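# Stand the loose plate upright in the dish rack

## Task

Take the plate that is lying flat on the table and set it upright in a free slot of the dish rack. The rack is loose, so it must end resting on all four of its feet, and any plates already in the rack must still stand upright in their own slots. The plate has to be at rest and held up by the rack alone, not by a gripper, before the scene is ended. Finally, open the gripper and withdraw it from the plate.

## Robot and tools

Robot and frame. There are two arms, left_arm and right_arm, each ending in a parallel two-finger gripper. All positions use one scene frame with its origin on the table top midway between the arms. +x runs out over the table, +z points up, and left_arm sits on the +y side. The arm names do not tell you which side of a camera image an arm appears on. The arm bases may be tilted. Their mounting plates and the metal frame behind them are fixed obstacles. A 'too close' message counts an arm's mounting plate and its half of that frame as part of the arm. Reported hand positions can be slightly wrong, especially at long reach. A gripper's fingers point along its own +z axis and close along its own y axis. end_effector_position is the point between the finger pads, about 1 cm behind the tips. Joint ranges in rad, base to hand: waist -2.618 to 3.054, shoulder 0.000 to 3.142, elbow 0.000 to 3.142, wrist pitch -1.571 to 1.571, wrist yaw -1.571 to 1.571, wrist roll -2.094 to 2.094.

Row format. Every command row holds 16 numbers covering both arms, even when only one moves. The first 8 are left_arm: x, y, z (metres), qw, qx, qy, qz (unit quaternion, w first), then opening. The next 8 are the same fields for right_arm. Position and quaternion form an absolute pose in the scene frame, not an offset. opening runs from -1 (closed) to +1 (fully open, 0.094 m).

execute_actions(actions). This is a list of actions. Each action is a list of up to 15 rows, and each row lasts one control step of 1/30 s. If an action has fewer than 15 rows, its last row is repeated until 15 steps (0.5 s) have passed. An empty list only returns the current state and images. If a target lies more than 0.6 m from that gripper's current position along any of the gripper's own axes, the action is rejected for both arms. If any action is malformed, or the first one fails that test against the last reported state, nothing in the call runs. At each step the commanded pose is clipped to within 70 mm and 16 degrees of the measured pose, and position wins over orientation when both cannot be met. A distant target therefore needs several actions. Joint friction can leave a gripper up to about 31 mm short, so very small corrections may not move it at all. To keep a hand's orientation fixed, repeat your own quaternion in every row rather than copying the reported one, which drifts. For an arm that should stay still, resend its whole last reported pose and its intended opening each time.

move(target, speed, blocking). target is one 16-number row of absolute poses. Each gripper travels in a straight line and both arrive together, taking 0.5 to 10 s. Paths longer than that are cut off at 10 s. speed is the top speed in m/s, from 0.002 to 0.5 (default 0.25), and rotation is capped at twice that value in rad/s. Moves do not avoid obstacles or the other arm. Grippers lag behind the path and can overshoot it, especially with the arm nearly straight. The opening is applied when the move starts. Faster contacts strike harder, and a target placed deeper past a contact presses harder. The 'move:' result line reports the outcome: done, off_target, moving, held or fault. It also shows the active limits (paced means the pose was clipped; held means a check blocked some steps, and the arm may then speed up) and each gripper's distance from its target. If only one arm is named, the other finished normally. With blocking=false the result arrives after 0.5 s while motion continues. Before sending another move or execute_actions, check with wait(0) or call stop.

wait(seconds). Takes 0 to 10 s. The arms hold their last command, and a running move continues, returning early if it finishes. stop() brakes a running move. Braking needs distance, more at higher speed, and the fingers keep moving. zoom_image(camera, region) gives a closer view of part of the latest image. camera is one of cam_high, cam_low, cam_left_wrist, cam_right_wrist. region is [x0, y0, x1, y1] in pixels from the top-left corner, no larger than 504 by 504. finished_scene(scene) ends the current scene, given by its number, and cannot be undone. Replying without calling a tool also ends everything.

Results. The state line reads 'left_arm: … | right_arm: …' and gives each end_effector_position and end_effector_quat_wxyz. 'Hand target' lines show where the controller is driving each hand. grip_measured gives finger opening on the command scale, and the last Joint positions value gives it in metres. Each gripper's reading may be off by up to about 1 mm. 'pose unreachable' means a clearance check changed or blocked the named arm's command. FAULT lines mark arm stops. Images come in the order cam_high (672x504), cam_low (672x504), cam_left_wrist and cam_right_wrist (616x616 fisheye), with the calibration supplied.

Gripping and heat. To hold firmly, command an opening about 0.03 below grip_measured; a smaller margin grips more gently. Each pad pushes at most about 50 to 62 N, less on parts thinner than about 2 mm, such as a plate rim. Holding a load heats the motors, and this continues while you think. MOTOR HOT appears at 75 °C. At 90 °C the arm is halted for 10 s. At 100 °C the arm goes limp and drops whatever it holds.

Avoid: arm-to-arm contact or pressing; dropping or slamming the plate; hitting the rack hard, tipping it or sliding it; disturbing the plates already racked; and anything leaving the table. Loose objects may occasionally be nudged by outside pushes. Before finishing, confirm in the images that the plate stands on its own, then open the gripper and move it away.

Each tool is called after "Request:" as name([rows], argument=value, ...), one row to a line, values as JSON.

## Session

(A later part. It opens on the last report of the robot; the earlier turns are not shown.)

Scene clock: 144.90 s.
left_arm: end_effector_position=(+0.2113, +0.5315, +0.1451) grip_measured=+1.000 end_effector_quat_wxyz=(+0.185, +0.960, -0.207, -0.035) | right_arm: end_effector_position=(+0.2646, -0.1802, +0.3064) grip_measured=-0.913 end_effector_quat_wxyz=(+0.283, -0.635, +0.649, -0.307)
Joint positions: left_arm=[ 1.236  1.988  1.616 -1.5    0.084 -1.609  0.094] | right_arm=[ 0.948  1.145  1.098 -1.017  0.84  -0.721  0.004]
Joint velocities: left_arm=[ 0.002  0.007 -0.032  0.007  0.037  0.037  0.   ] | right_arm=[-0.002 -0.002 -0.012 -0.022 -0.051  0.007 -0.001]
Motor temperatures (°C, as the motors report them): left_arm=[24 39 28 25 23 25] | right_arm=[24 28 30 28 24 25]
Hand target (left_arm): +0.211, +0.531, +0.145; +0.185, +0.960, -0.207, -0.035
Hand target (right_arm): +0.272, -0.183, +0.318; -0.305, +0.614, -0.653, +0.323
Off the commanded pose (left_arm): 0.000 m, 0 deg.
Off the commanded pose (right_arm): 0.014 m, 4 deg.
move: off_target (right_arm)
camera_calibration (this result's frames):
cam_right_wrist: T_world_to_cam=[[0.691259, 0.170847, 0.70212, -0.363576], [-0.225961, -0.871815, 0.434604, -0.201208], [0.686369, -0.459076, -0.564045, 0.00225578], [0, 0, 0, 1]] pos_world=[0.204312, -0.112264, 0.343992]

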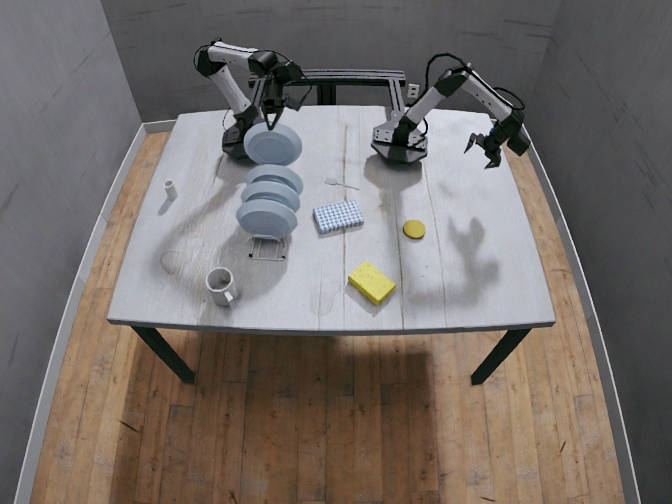

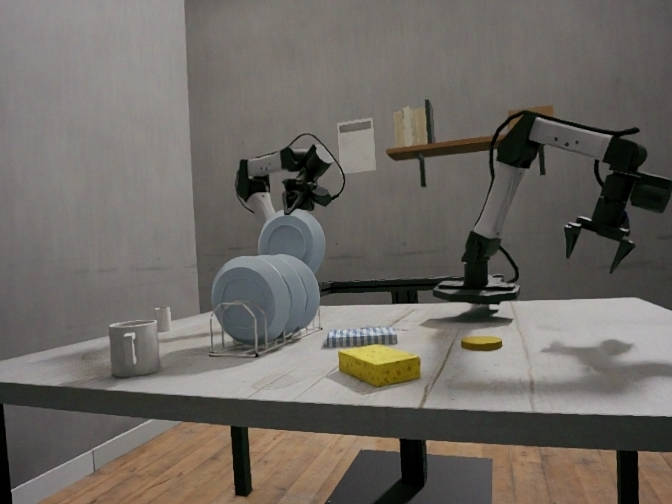

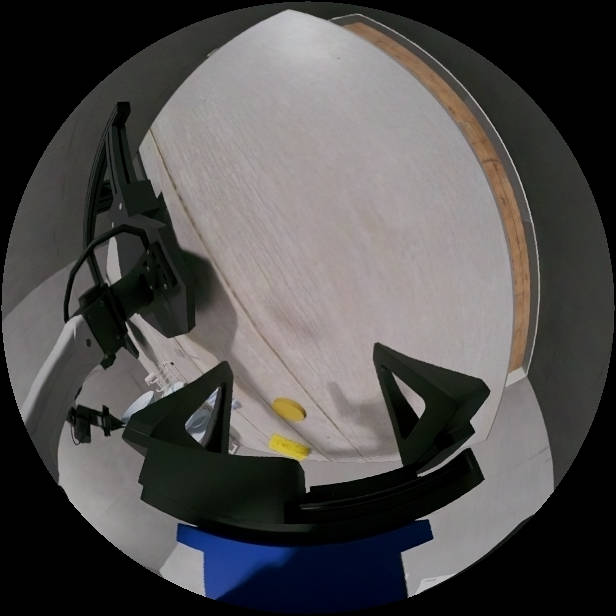

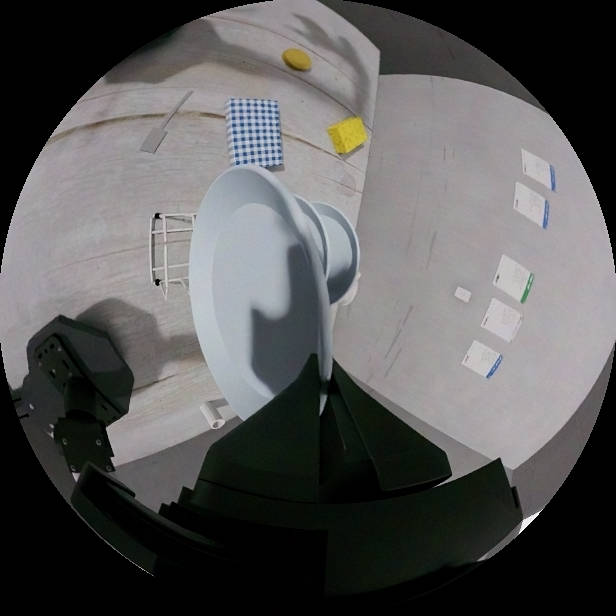

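Request:
move(target=[0.2113,0.5315,0.1451,0.185,0.960,-0.207,-0.035,1, 0.258,-0.185,0.308,0.305,-0.614,0.652,-0.323,-0.95], speed=0.03)

Request:
zoom_image(camera="cam_left_wrist", region=[100, 340, 200, 430])

Request:
zoom_image(camera="cam_right_wrist", region=[120, 150, 320, 350])

Scene clock: 151.27 s.
left_arm: end_effector_position=(+0.2113, +0.5315, +0.1451) grip_measured=+1.000 end_effector_quat_wxyz=(+0.185, +0.960, -0.207, -0.035) | right_arm: end_effector_position=(+0.2541, -0.1818, +0.2960) grip_measured=-0.913 end_effector_quat_wxyz=(+0.281, -0.635, +0.650, -0.308)
Joint positions: left_arm=[ 1.236  1.988  1.616 -1.5    0.084 -1.609  0.094] | right_arm=[ 0.988  1.13   1.053 -1.035  0.86  -0.661  0.004]
Joint velocities: left_arm=[-0.002 -0.002 -0.012 -0.007 -0.007 -0.007  0.   ] | right_arm=[-0.002  0.012 -0.017 -0.066 -0.066  0.007 -0.   ]
Motor temperatures (°C, as the motors report them): left_arm=[24 39 28 25 23 25] | right_arm=[24 28 31 28 24 25]
Hand target (left_arm): +0.211, +0.531, +0.145; +0.185, +0.960, -0.207, -0.035
Hand target (right_arm): +0.258, -0.185, +0.308; -0.304, +0.614, -0.653, +0.323
Off the commanded pose (left_arm): 0.000 m, 0 deg.
Off the commanded pose (right_arm): 0.013 m, 4 deg.
move: off_target (right_arm)
camera_calibration (this result's frames):
cam_right_wrist: T_world_to_cam=[[0.693654, 0.171205, 0.699666, -0.348481], [-0.22756, -0.86951, 0.438371, -0.200756], [0.683418, -0.463294, -0.56418, 0.00287914], [0, 0, 0, 1]] pos_world=[0.194074, -0.113564, 0.33345]

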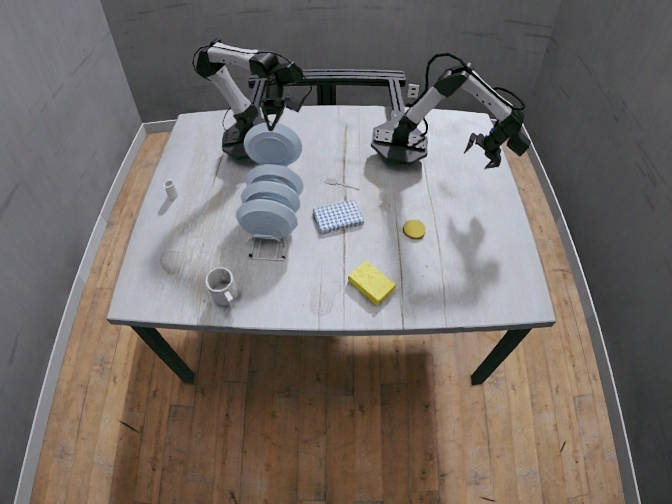

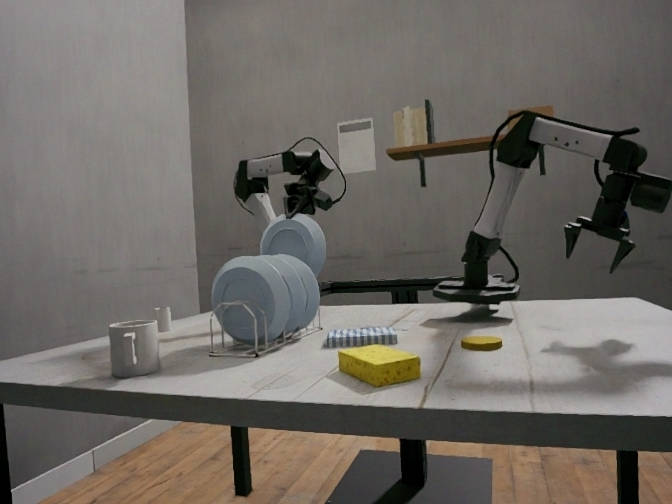

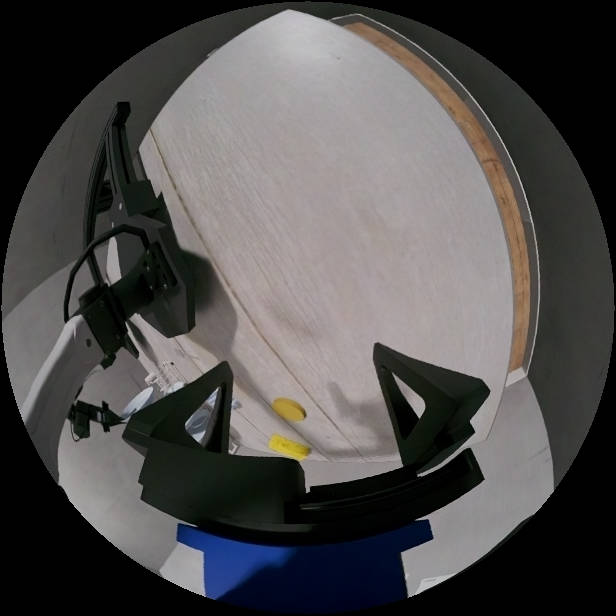

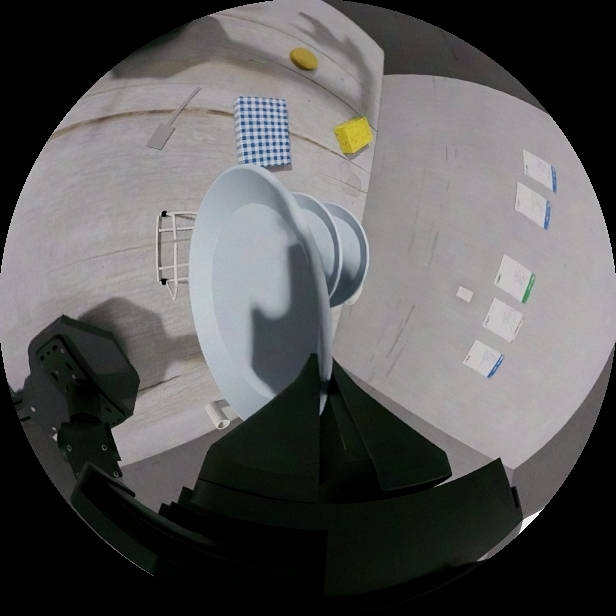

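Region (100, 340, 200, 430) of cam_left_wrist's 616x616 image, scaled by 5.040, with more detail than that image has; it fills the top 454 rows of this view, and the rest is white.

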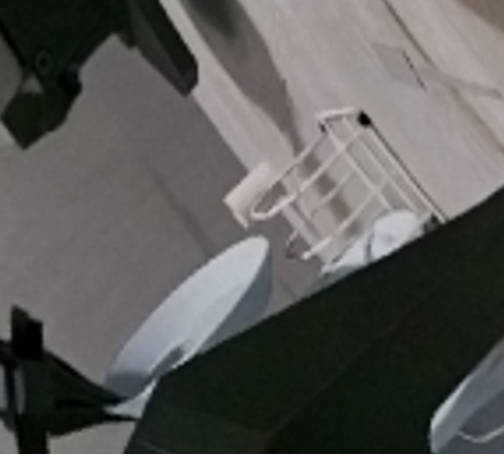

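Region (120, 150, 320, 350) of cam_right_wrist's 616x616 image, scaled by 2.520, with more detail than that image has.

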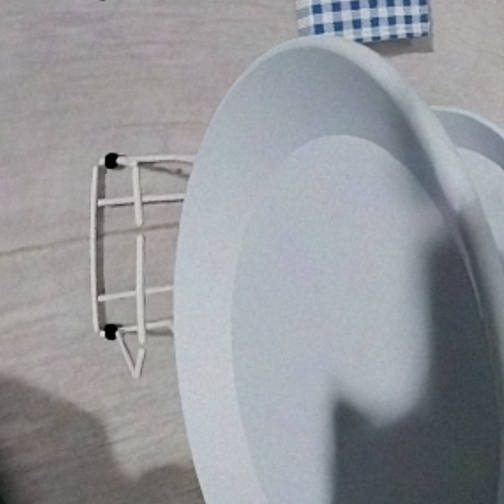

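Centered over the slot. Lower.

Request:
move(target=[0.2113,0.5315,0.1451,0.185,0.960,-0.207,-0.035,1, 0.257,-0.186,0.265,0.305,-0.614,0.652,-0.323,-0.95], speed=0.04)

Request:
zoom_image(camera="cam_left_wrist", region=[100, 340, 200, 430])

Scene clock: 154.57 s.
left_arm: end_effector_position=(+0.2113, +0.5315, +0.1451) grip_measured=+1.000 end_effector_quat_wxyz=(+0.185, +0.960, -0.207, -0.035) | right_arm: end_effector_position=(+0.2480, -0.1832, +0.2520) grip_measured=-0.913 end_effector_quat_wxyz=(+0.280, -0.638, +0.649, -0.306)
Joint positions: left_arm=[ 1.236  1.988  1.616 -1.5    0.084 -1.609  0.094] | right_arm=[ 0.988  1.097  0.862 -0.876  0.854 -0.666  0.004]
Joint velocities: left_arm=[-0.012 -0.002  0.002  0.037 -0.007 -0.066  0.   ] | right_arm=[-0.007 -0.002  0.002  0.125 -0.037 -0.007 -0.   ]
Motor temperatures (°C, as the motors report them): left_arm=[24 39 28 25 23 25] | right_arm=[24 28 31 28 24 25]
Hand target (left_arm): +0.211, +0.531, +0.145; +0.185, +0.960, -0.207, -0.035
Hand target (right_arm): +0.256, -0.187, +0.265; -0.304, +0.614, -0.653, +0.323
Off the commanded pose (left_arm): 0.000 m, 0 deg.
Off the commanded pose (right_arm): 0.016 m, 4 deg.
move: off_target (right_arm)
camera_calibration (this result's frames):
cam_right_wrist: T_world_to_cam=[[0.695828, 0.175862, 0.696345, -0.31216], [-0.220561, -0.870383, 0.440212, -0.186421], [0.683503, -0.459898, -0.566849, -0.0171896], [0, 0, 0, 1]] pos_world=[0.187842, -0.115267, 0.289692]

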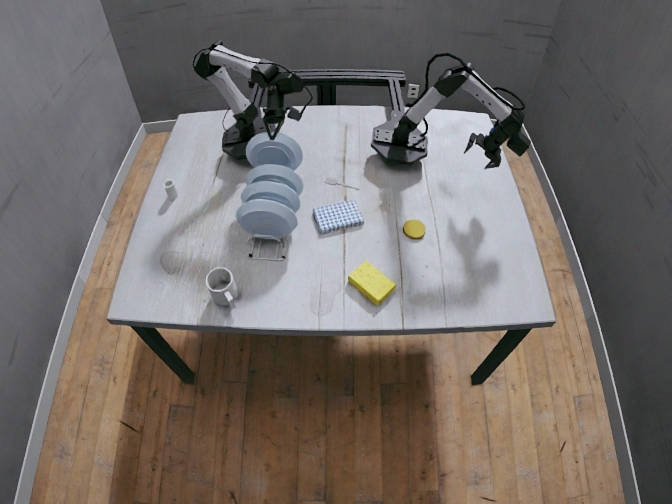

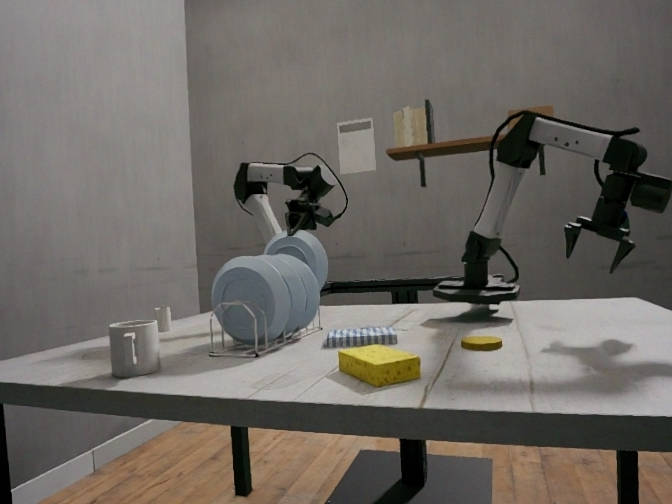

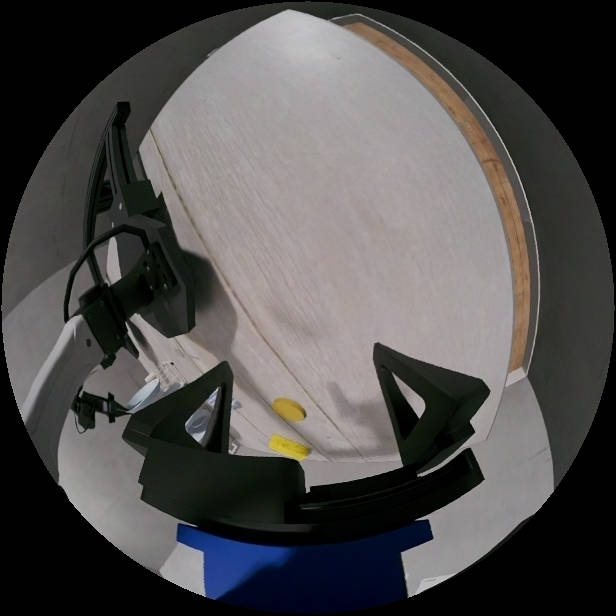

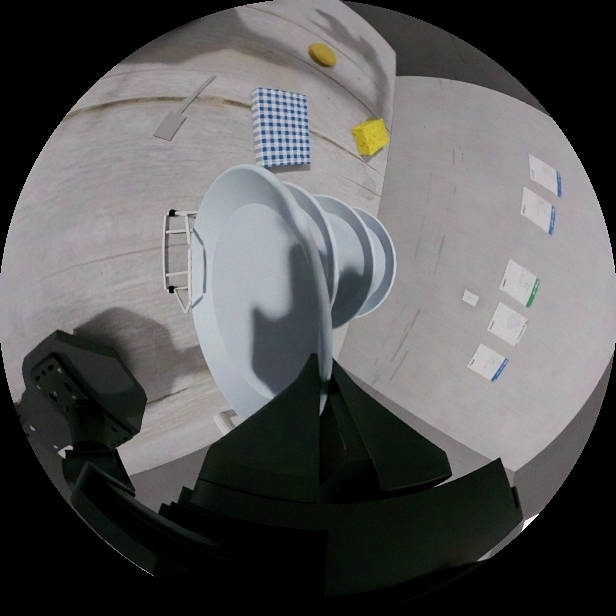

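Region (100, 340, 200, 430) of cam_left_wrist's 616x616 image, scaled by 5.040, with more detail than that image has; it fills the top 454 rows of this view, and the rest is white.

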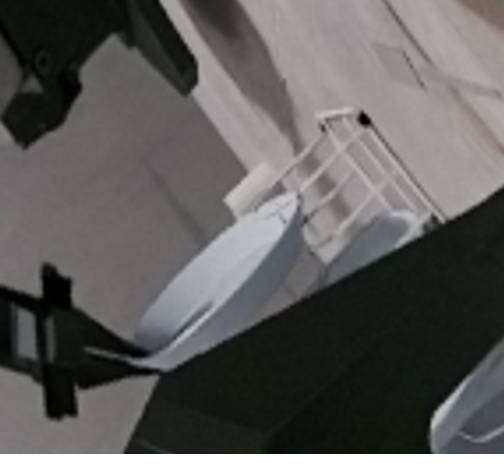

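Request:
move(target=[0.2113,0.5315,0.1451,0.185,0.960,-0.207,-0.035,1, 0.262,-0.187,0.218,0.300,-0.617,0.655,-0.318,-0.95], speed=0.04)

Request:
zoom_image(camera="cam_left_wrist", region=[100, 340, 200, 430])

Request:
zoom_image(camera="cam_low", region=[200, 200, 360, 370])

Scene clock: 158.50 s.
left_arm: end_effector_position=(+0.2113, +0.5315, +0.1451) grip_measured=+1.000 end_effector_quat_wxyz=(+0.185, +0.960, -0.207, -0.035) | right_arm: end_effector_position=(+0.2509, -0.1889, +0.2054) grip_measured=-0.913 end_effector_quat_wxyz=(+0.270, -0.642, +0.650, -0.304)
Joint positions: left_arm=[ 1.236  1.988  1.616 -1.5    0.084 -1.609  0.094] | right_arm=[ 0.931  1.097  0.683 -0.667  0.819 -0.733  0.004]
Joint velocities: left_arm=[-0.012 -0.002  0.017 -0.022  0.007 -0.007  0.   ] | right_arm=[ 0.002 -0.002 -0.012 -0.022  0.051 -0.051 -0.   ]
Motor temperatures (°C, as the motors report them): left_arm=[24 39 28 25 23 25] | right_arm=[24 27 31 29 24 25]
Hand target (left_arm): +0.211, +0.531, +0.145; +0.185, +0.960, -0.207, -0.035
Hand target (right_arm): +0.261, -0.188, +0.218; -0.299, +0.617, -0.656, +0.318
Off the commanded pose (left_arm): 0.000 m, 0 deg.
Off the commanded pose (right_arm): 0.017 m, 5 deg.
move: off_target (right_arm)
camera_calibration (this result's frames):
cam_right_wrist: T_world_to_cam=[[0.708048, 0.183485, 0.68191, -0.279308], [-0.212725, -0.865377, 0.45373, -0.174039], [0.673362, -0.466322, -0.573696, -0.0454661], [0, 0, 0, 1]] pos_world=[0.191356, -0.120562, 0.243345]

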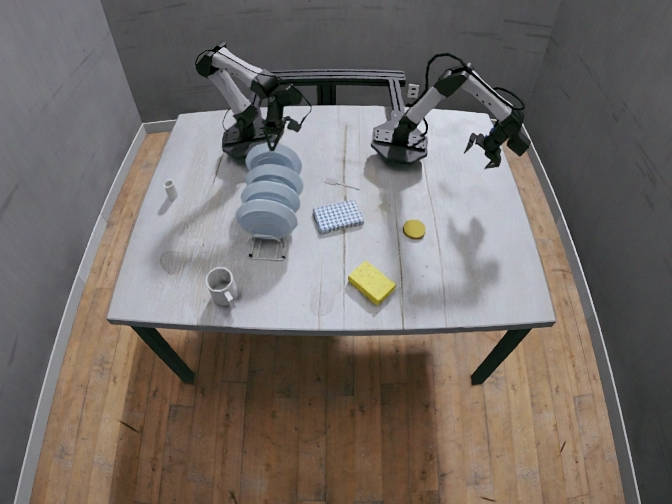

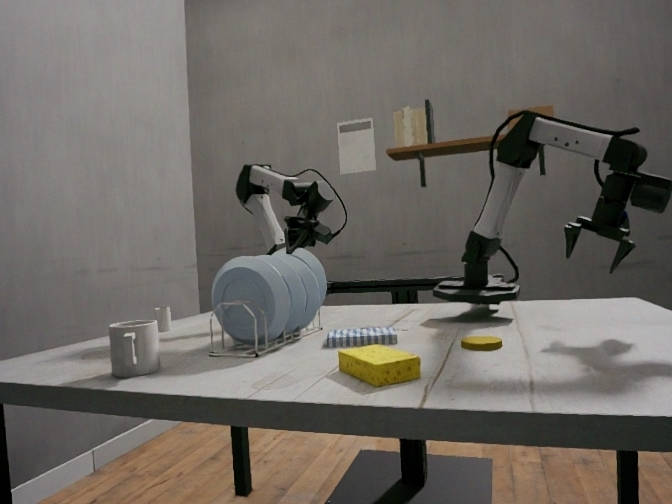

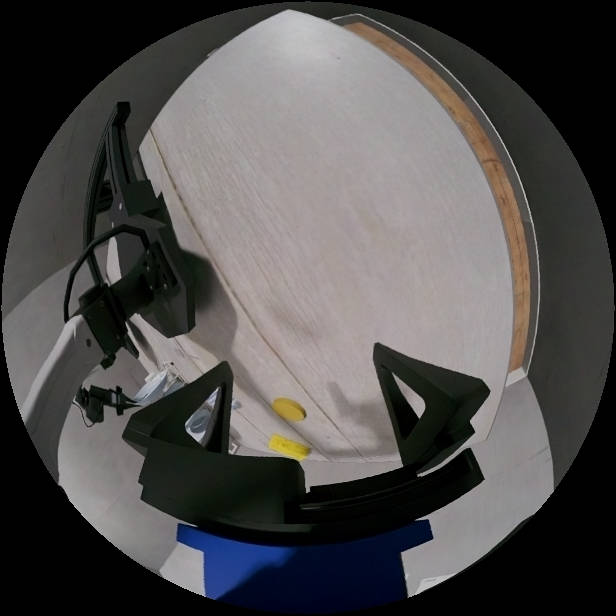

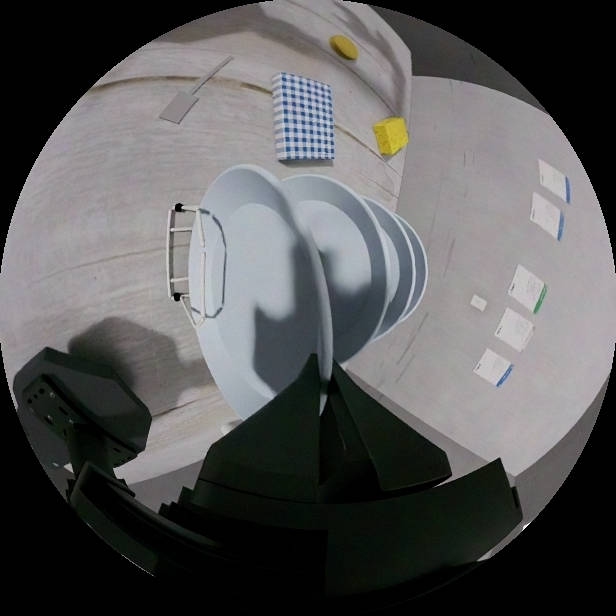

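Region (100, 340, 200, 430) of cam_left_wrist's 616x616 image, scaled by 5.040, with more detail than that image has; it fills the top 454 rows of this view, and the rest is white.

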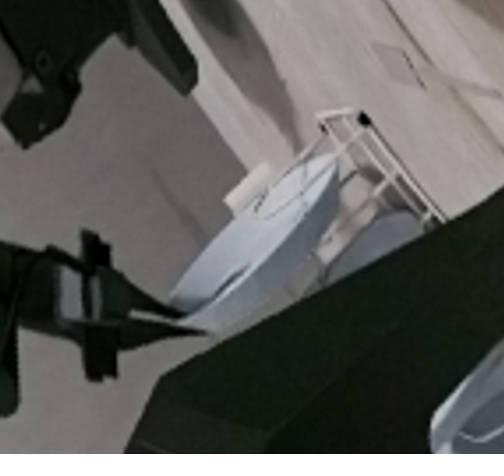

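Region (200, 200, 360, 370) of cam_low's 672x504 image, scaled by 2.965, with more detail than that image has; it fills the left 474 columns of this view, and the rest is white.

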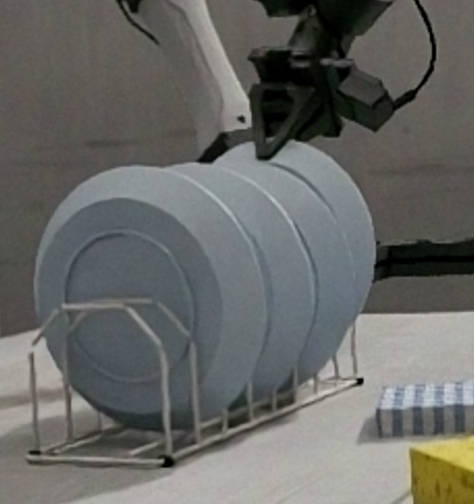

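Request:
move(target=[0.2113,0.5315,0.1451,0.185,0.960,-0.207,-0.035,1, 0.263,-0.185,0.201,0.300,-0.617,0.655,-0.318,-0.95], speed=0.03)

Request:
zoom_image(camera="cam_low", region=[200, 200, 360, 370])

Scene clock: 161.30 s.
left_arm: end_effector_position=(+0.2113, +0.5315, +0.1451) grip_measured=+1.000 end_effector_quat_wxyz=(+0.185, +0.960, -0.207, -0.035) | right_arm: end_effector_position=(+0.2513, -0.1844, +0.1918) grip_measured=-0.913 end_effector_quat_wxyz=(+0.280, -0.641, +0.651, -0.295)
Joint positions: left_arm=[ 1.236  1.988  1.616 -1.5    0.084 -1.609  0.094] | right_arm=[ 0.926  1.106  0.629 -0.573  0.802 -0.744  0.004]
Joint velocities: left_arm=[0.002 0.002 0.002 0.066 0.037 0.007 0.   ] | right_arm=[-0.002  0.002  0.012 -0.051  0.022 -0.037  0.   ]
Motor temperatures (°C, as the motors report them): left_arm=[24 39 28 25 23 25] | right_arm=[24 27 31 29 24 25]
Hand target (left_arm): +0.211, +0.531, +0.145; +0.185, +0.960, -0.207, -0.035
Hand target (right_arm): +0.262, -0.186, +0.201; -0.298, +0.617, -0.655, +0.317
Off the commanded pose (left_arm): 0.000 m, 0 deg.
Off the commanded pose (right_arm): 0.015 m, 4 deg.
move: off_target (right_arm)
camera_calibration (this result's frames):
cam_right_wrist: T_world_to_cam=[[0.705827, 0.17129, 0.687363, -0.273891], [-0.207291, -0.877909, 0.431633, -0.163287], [0.677377, -0.447142, -0.584145, -0.046867], [0, 0, 0, 1]] pos_world=[0.191218, -0.117393, 0.231366]

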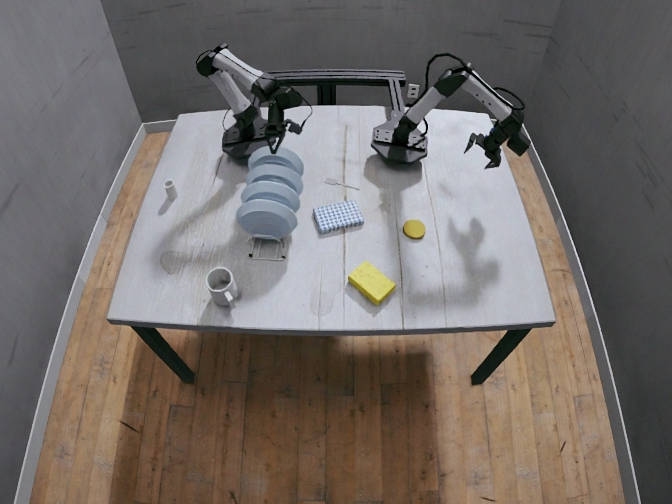

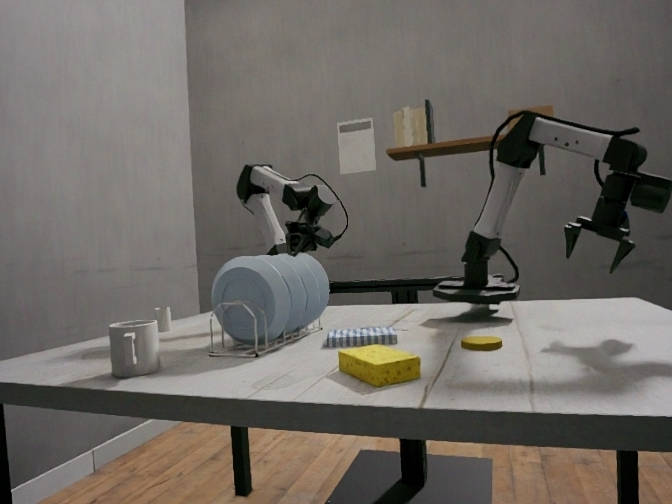

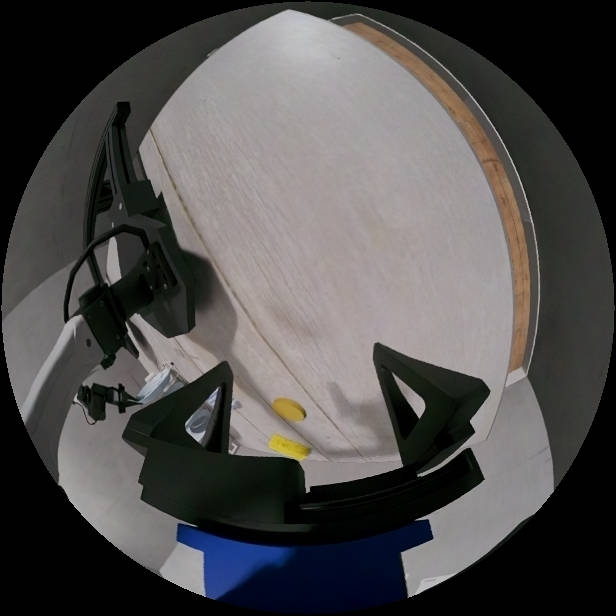

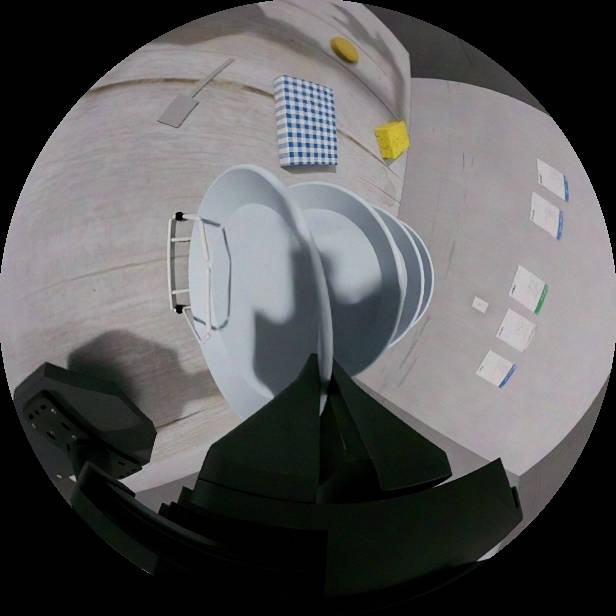

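Region (200, 200, 360, 370) of cam_low's 672x504 image, scaled by 2.965, with more detail than that image has; it fills the left 474 columns of this view, and the rest is white.

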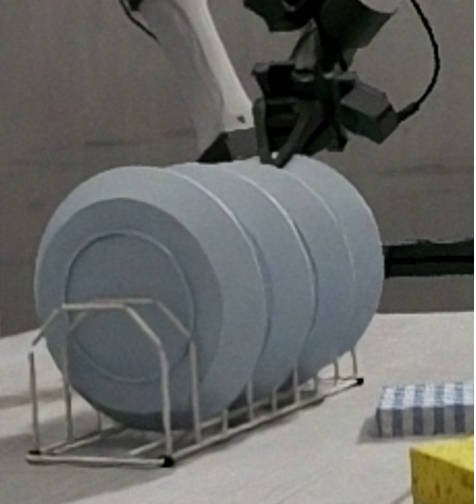

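Request:
move(target=[0.2113,0.5315,0.1451,0.185,0.960,-0.207,-0.035,1, 0.257,-0.186,0.197,0.29,-0.63,0.653,-0.305,-0.6], speed=0.03)

Request:
move(target=[0.2113,0.5315,0.1451,0.185,0.960,-0.207,-0.035,1, 0.205,-0.186,0.265,0.29,-0.63,0.653,-0.305,-0.6], speed=0.1)

Request:
zoom_image(camera="cam_low", region=[200, 200, 360, 370])

Scene clock: 164.30 s.
left_arm: end_effector_position=(+0.2113, +0.5315, +0.1451) grip_measured=+1.000 end_effector_quat_wxyz=(+0.185, +0.960, -0.207, -0.035) | right_arm: end_effector_position=(+0.2537, -0.1833, +0.1945) grip_measured=-0.603 end_effector_quat_wxyz=(+0.287, -0.636, +0.651, -0.299)
Joint positions: left_arm=[ 1.236  1.988  1.616 -1.5    0.084 -1.609  0.094] | right_arm=[ 0.926  1.106  0.629 -0.556  0.813 -0.748  0.019]
Joint velocities: left_arm=[-0.007 -0.012 -0.012  0.051 -0.095  0.037  0.   ] | right_arm=[ 0.002 -0.022 -0.017  0.037 -0.022 -0.037  0.001]
Motor temperatures (°C, as the motors report them): left_arm=[24 39 28 25 23 25] | right_arm=[24 27 31 29 24 25]
Hand target (left_arm): +0.211, +0.531, +0.145; +0.185, +0.960, -0.207, -0.035
Hand target (right_arm): +0.257, -0.186, +0.197; -0.290, +0.630, -0.653, +0.305
Off the commanded pose (left_arm): 0.000 m, 0 deg.
Off the commanded pose (right_arm): 0.005 m, 1 deg.
move: done
camera_calibration (this result's frames):
cam_right_wrist: T_world_to_cam=[[0.695224, 0.163312, 0.699994, -0.2789], [-0.218349, -0.879845, 0.422133, -0.158679], [0.684826, -0.446321, -0.576031, -0.0497565], [0, 0, 0, 1]] pos_world=[0.193325, -0.116272, 0.233551]

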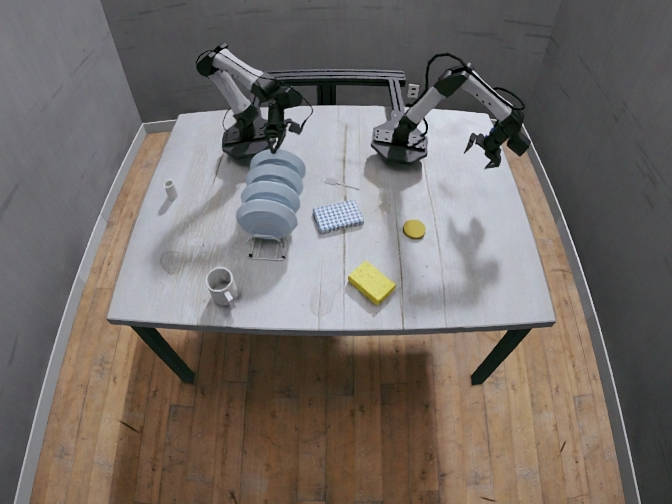

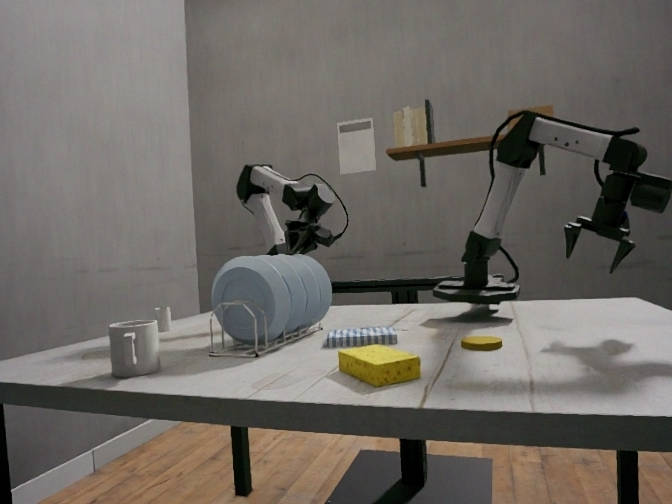

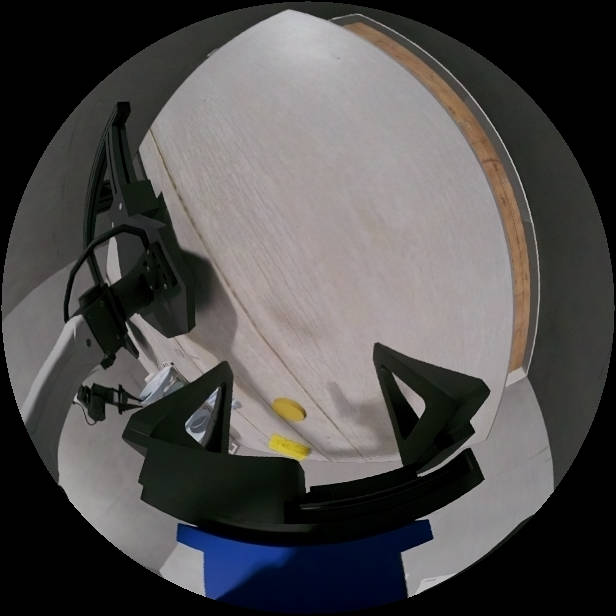

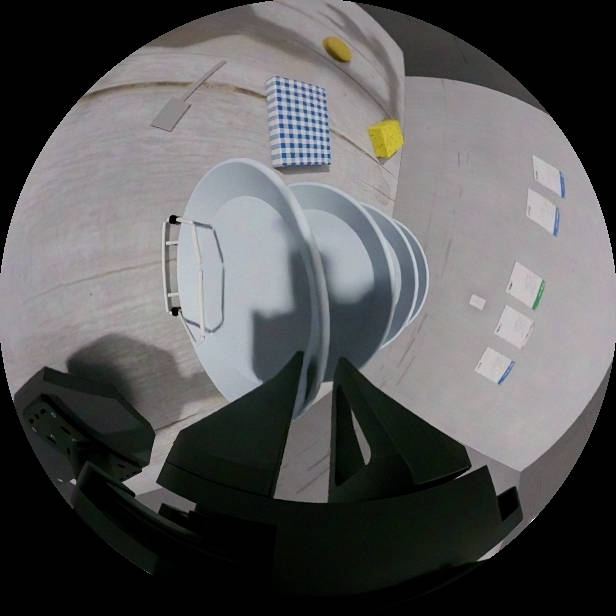

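Scene clock: 165.83 s.
left_arm: end_effector_position=(+0.2113, +0.5315, +0.1451) grip_measured=+1.000 end_effector_quat_wxyz=(+0.185, +0.960, -0.207, -0.035) | right_arm: end_effector_position=(+0.2044, -0.1888, +0.2599) grip_measured=-0.603 end_effector_quat_wxyz=(+0.285, -0.631, +0.654, -0.305)
Joint positions: left_arm=[ 1.236  1.988  1.616 -1.5    0.084 -1.609  0.094] | right_arm=[ 1.22   1.093  0.899 -1.188  0.933 -0.3    0.019]
Joint velocities: left_arm=[ 0.017  0.007 -0.012 -0.051 -0.022 -0.007  0.   ] | right_arm=[-0.002  0.007 -0.012  0.007 -0.007  0.066  0.   ]
Motor temperatures (°C, as the motors report them): left_arm=[24 39 28 25 23 25] | right_arm=[24 27 31 29 24 25]
Hand target (left_arm): +0.211, +0.531, +0.145; +0.185, +0.960, -0.207, -0.035
Hand target (right_arm): +0.205, -0.185, +0.265; -0.289, +0.629, -0.653, +0.307
Off the commanded pose (left_arm): 0.000 m, 0 deg.
Off the commanded pose (right_arm): 0.006 m, 1 deg.
move: done
camera_calibration (this result's frames):
cam_right_wrist: T_world_to_cam=[[0.693341, 0.157222, 0.70325, -0.291123], [-0.233459, -0.874266, 0.425625, -0.198676], [0.681745, -0.459283, -0.569459, 0.015711], [0, 0, 0, 1]] pos_world=[0.144754, -0.120708, 0.29824]

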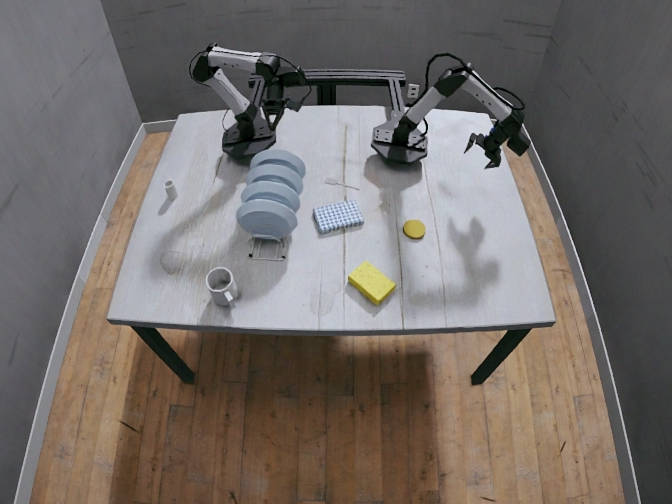

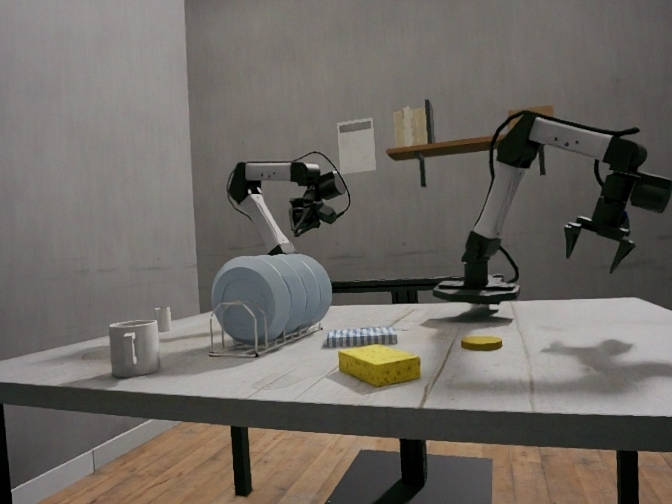

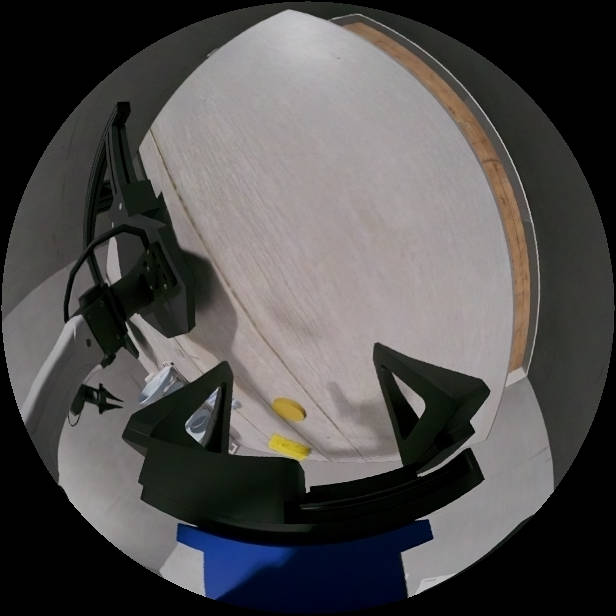

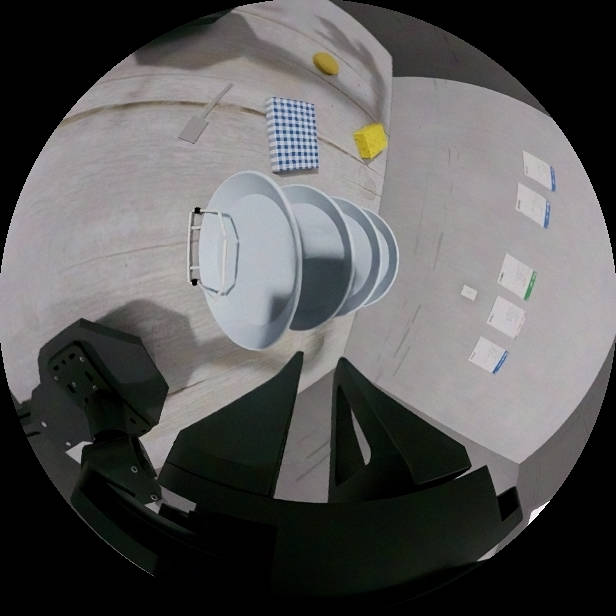

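Region (200, 200, 360, 370) of cam_low's 672x504 image, scaled by 2.965, with more detail than that image has; it fills the left 474 columns of this view, and the rest is white.

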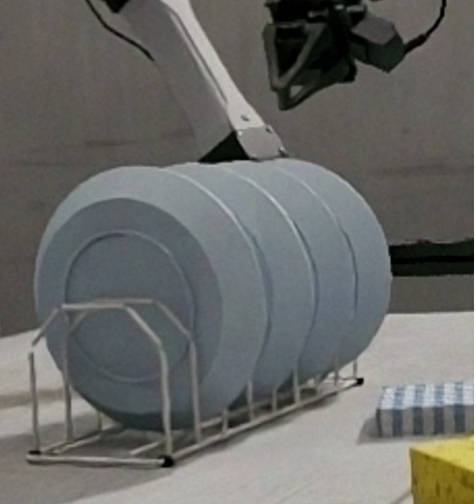

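Request:
move(target=[0.2113,0.5315,0.1451,0.185,0.960,-0.207,-0.035,1, 0.20,-0.2,0.33,0.265,-0.652,0.652,-0.265,-0.2], speed=0.2)

Request:
zoom_image(camera="cam_low", region=[200, 200, 360, 370])

Scene clock: 168.77 s.
left_arm: end_effector_position=(+0.2113, +0.5315, +0.1451) grip_measured=+1.000 end_effector_quat_wxyz=(+0.185, +0.960, -0.207, -0.035) | right_arm: end_effector_position=(+0.2000, -0.1989, +0.3283) grip_measured=-0.203 end_effector_quat_wxyz=(+0.271, -0.653, +0.655, -0.268)
Joint positions: left_arm=[ 1.236  1.988  1.616 -1.5    0.084 -1.609  0.094] | right_arm=[ 1.212  1.093  1.219 -1.474  0.844 -0.346  0.037]
Joint velocities: left_arm=[-0.007 -0.007 -0.002 -0.037 -0.037 -0.022  0.   ] | right_arm=[-0.012 -0.007 -0.002 -0.051  0.022  0.007 -0.001]
Motor temperatures (°C, as the motors report them): left_arm=[24 39 28 25 23 25] | right_arm=[24 27 31 29 24 25]
Hand target (left_arm): +0.211, +0.531, +0.145; +0.185, +0.960, -0.207, -0.035
Hand target (right_arm): +0.200, -0.198, +0.330; -0.267, +0.655, -0.655, +0.266
Off the commanded pose (left_arm): 0.000 m, 0 deg.
Off the commanded pose (right_arm): 0.002 m, 1 deg.
move: done
camera_calibration (this result's frames):
cam_right_wrist: T_world_to_cam=[[0.739825, 0.173465, 0.650053, -0.323148], [-0.164258, -0.890386, 0.424538, -0.254375], [0.652441, -0.42086, -0.630236, 0.0863985], [0, 0, 0, 1]] pos_world=[0.14092, -0.134075, 0.372507]

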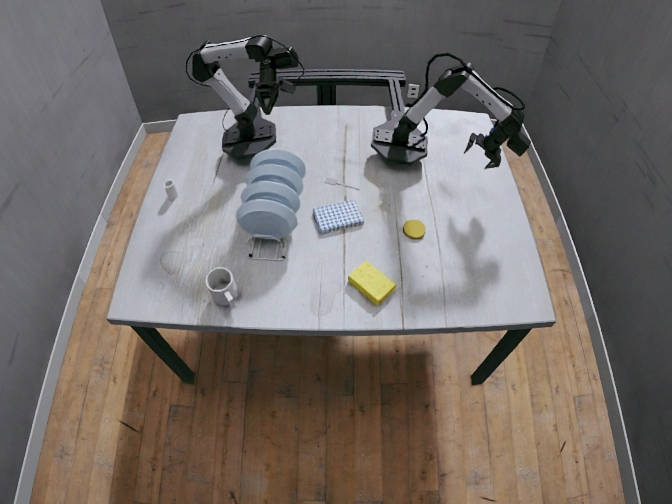

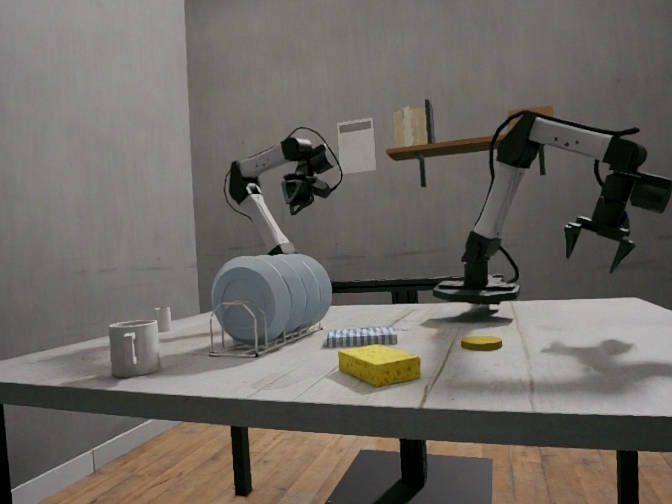

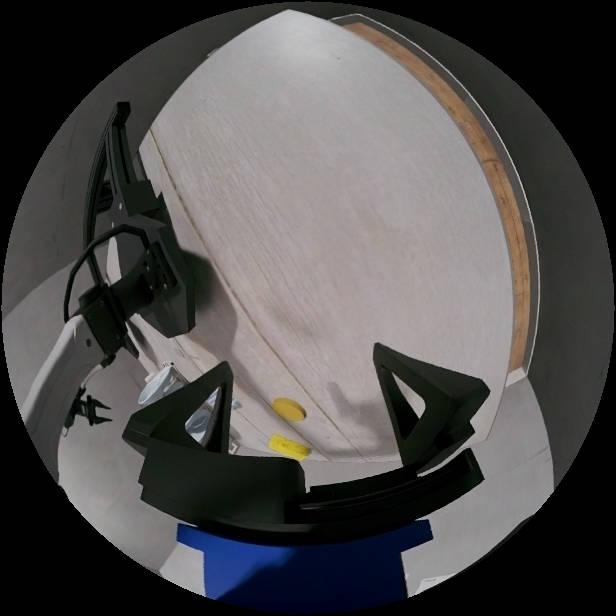

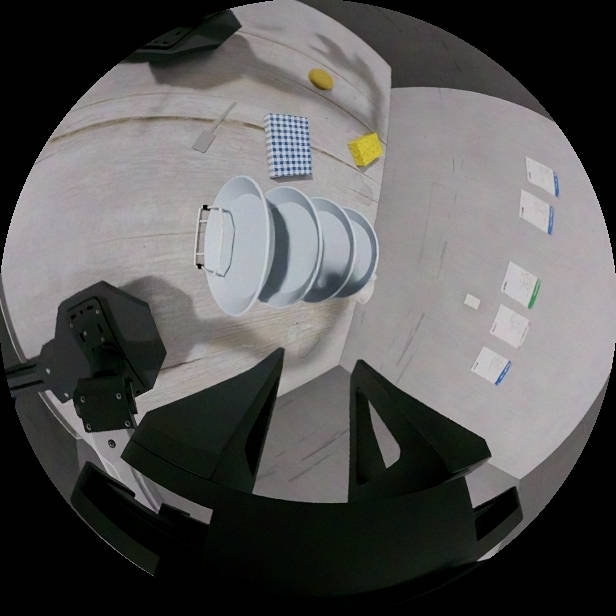

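Region (200, 200, 360, 370) of cam_low's 672x504 image, scaled by 2.965, with more detail than that image has; it fills the left 474 columns of this view, and the rest is white.

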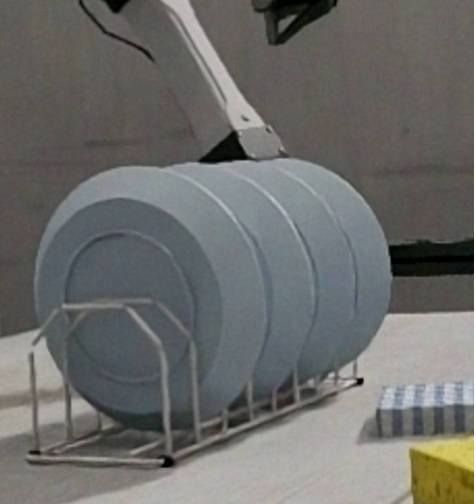

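Request:
finished_scene(scene=1)

The scene is finished: the task was done.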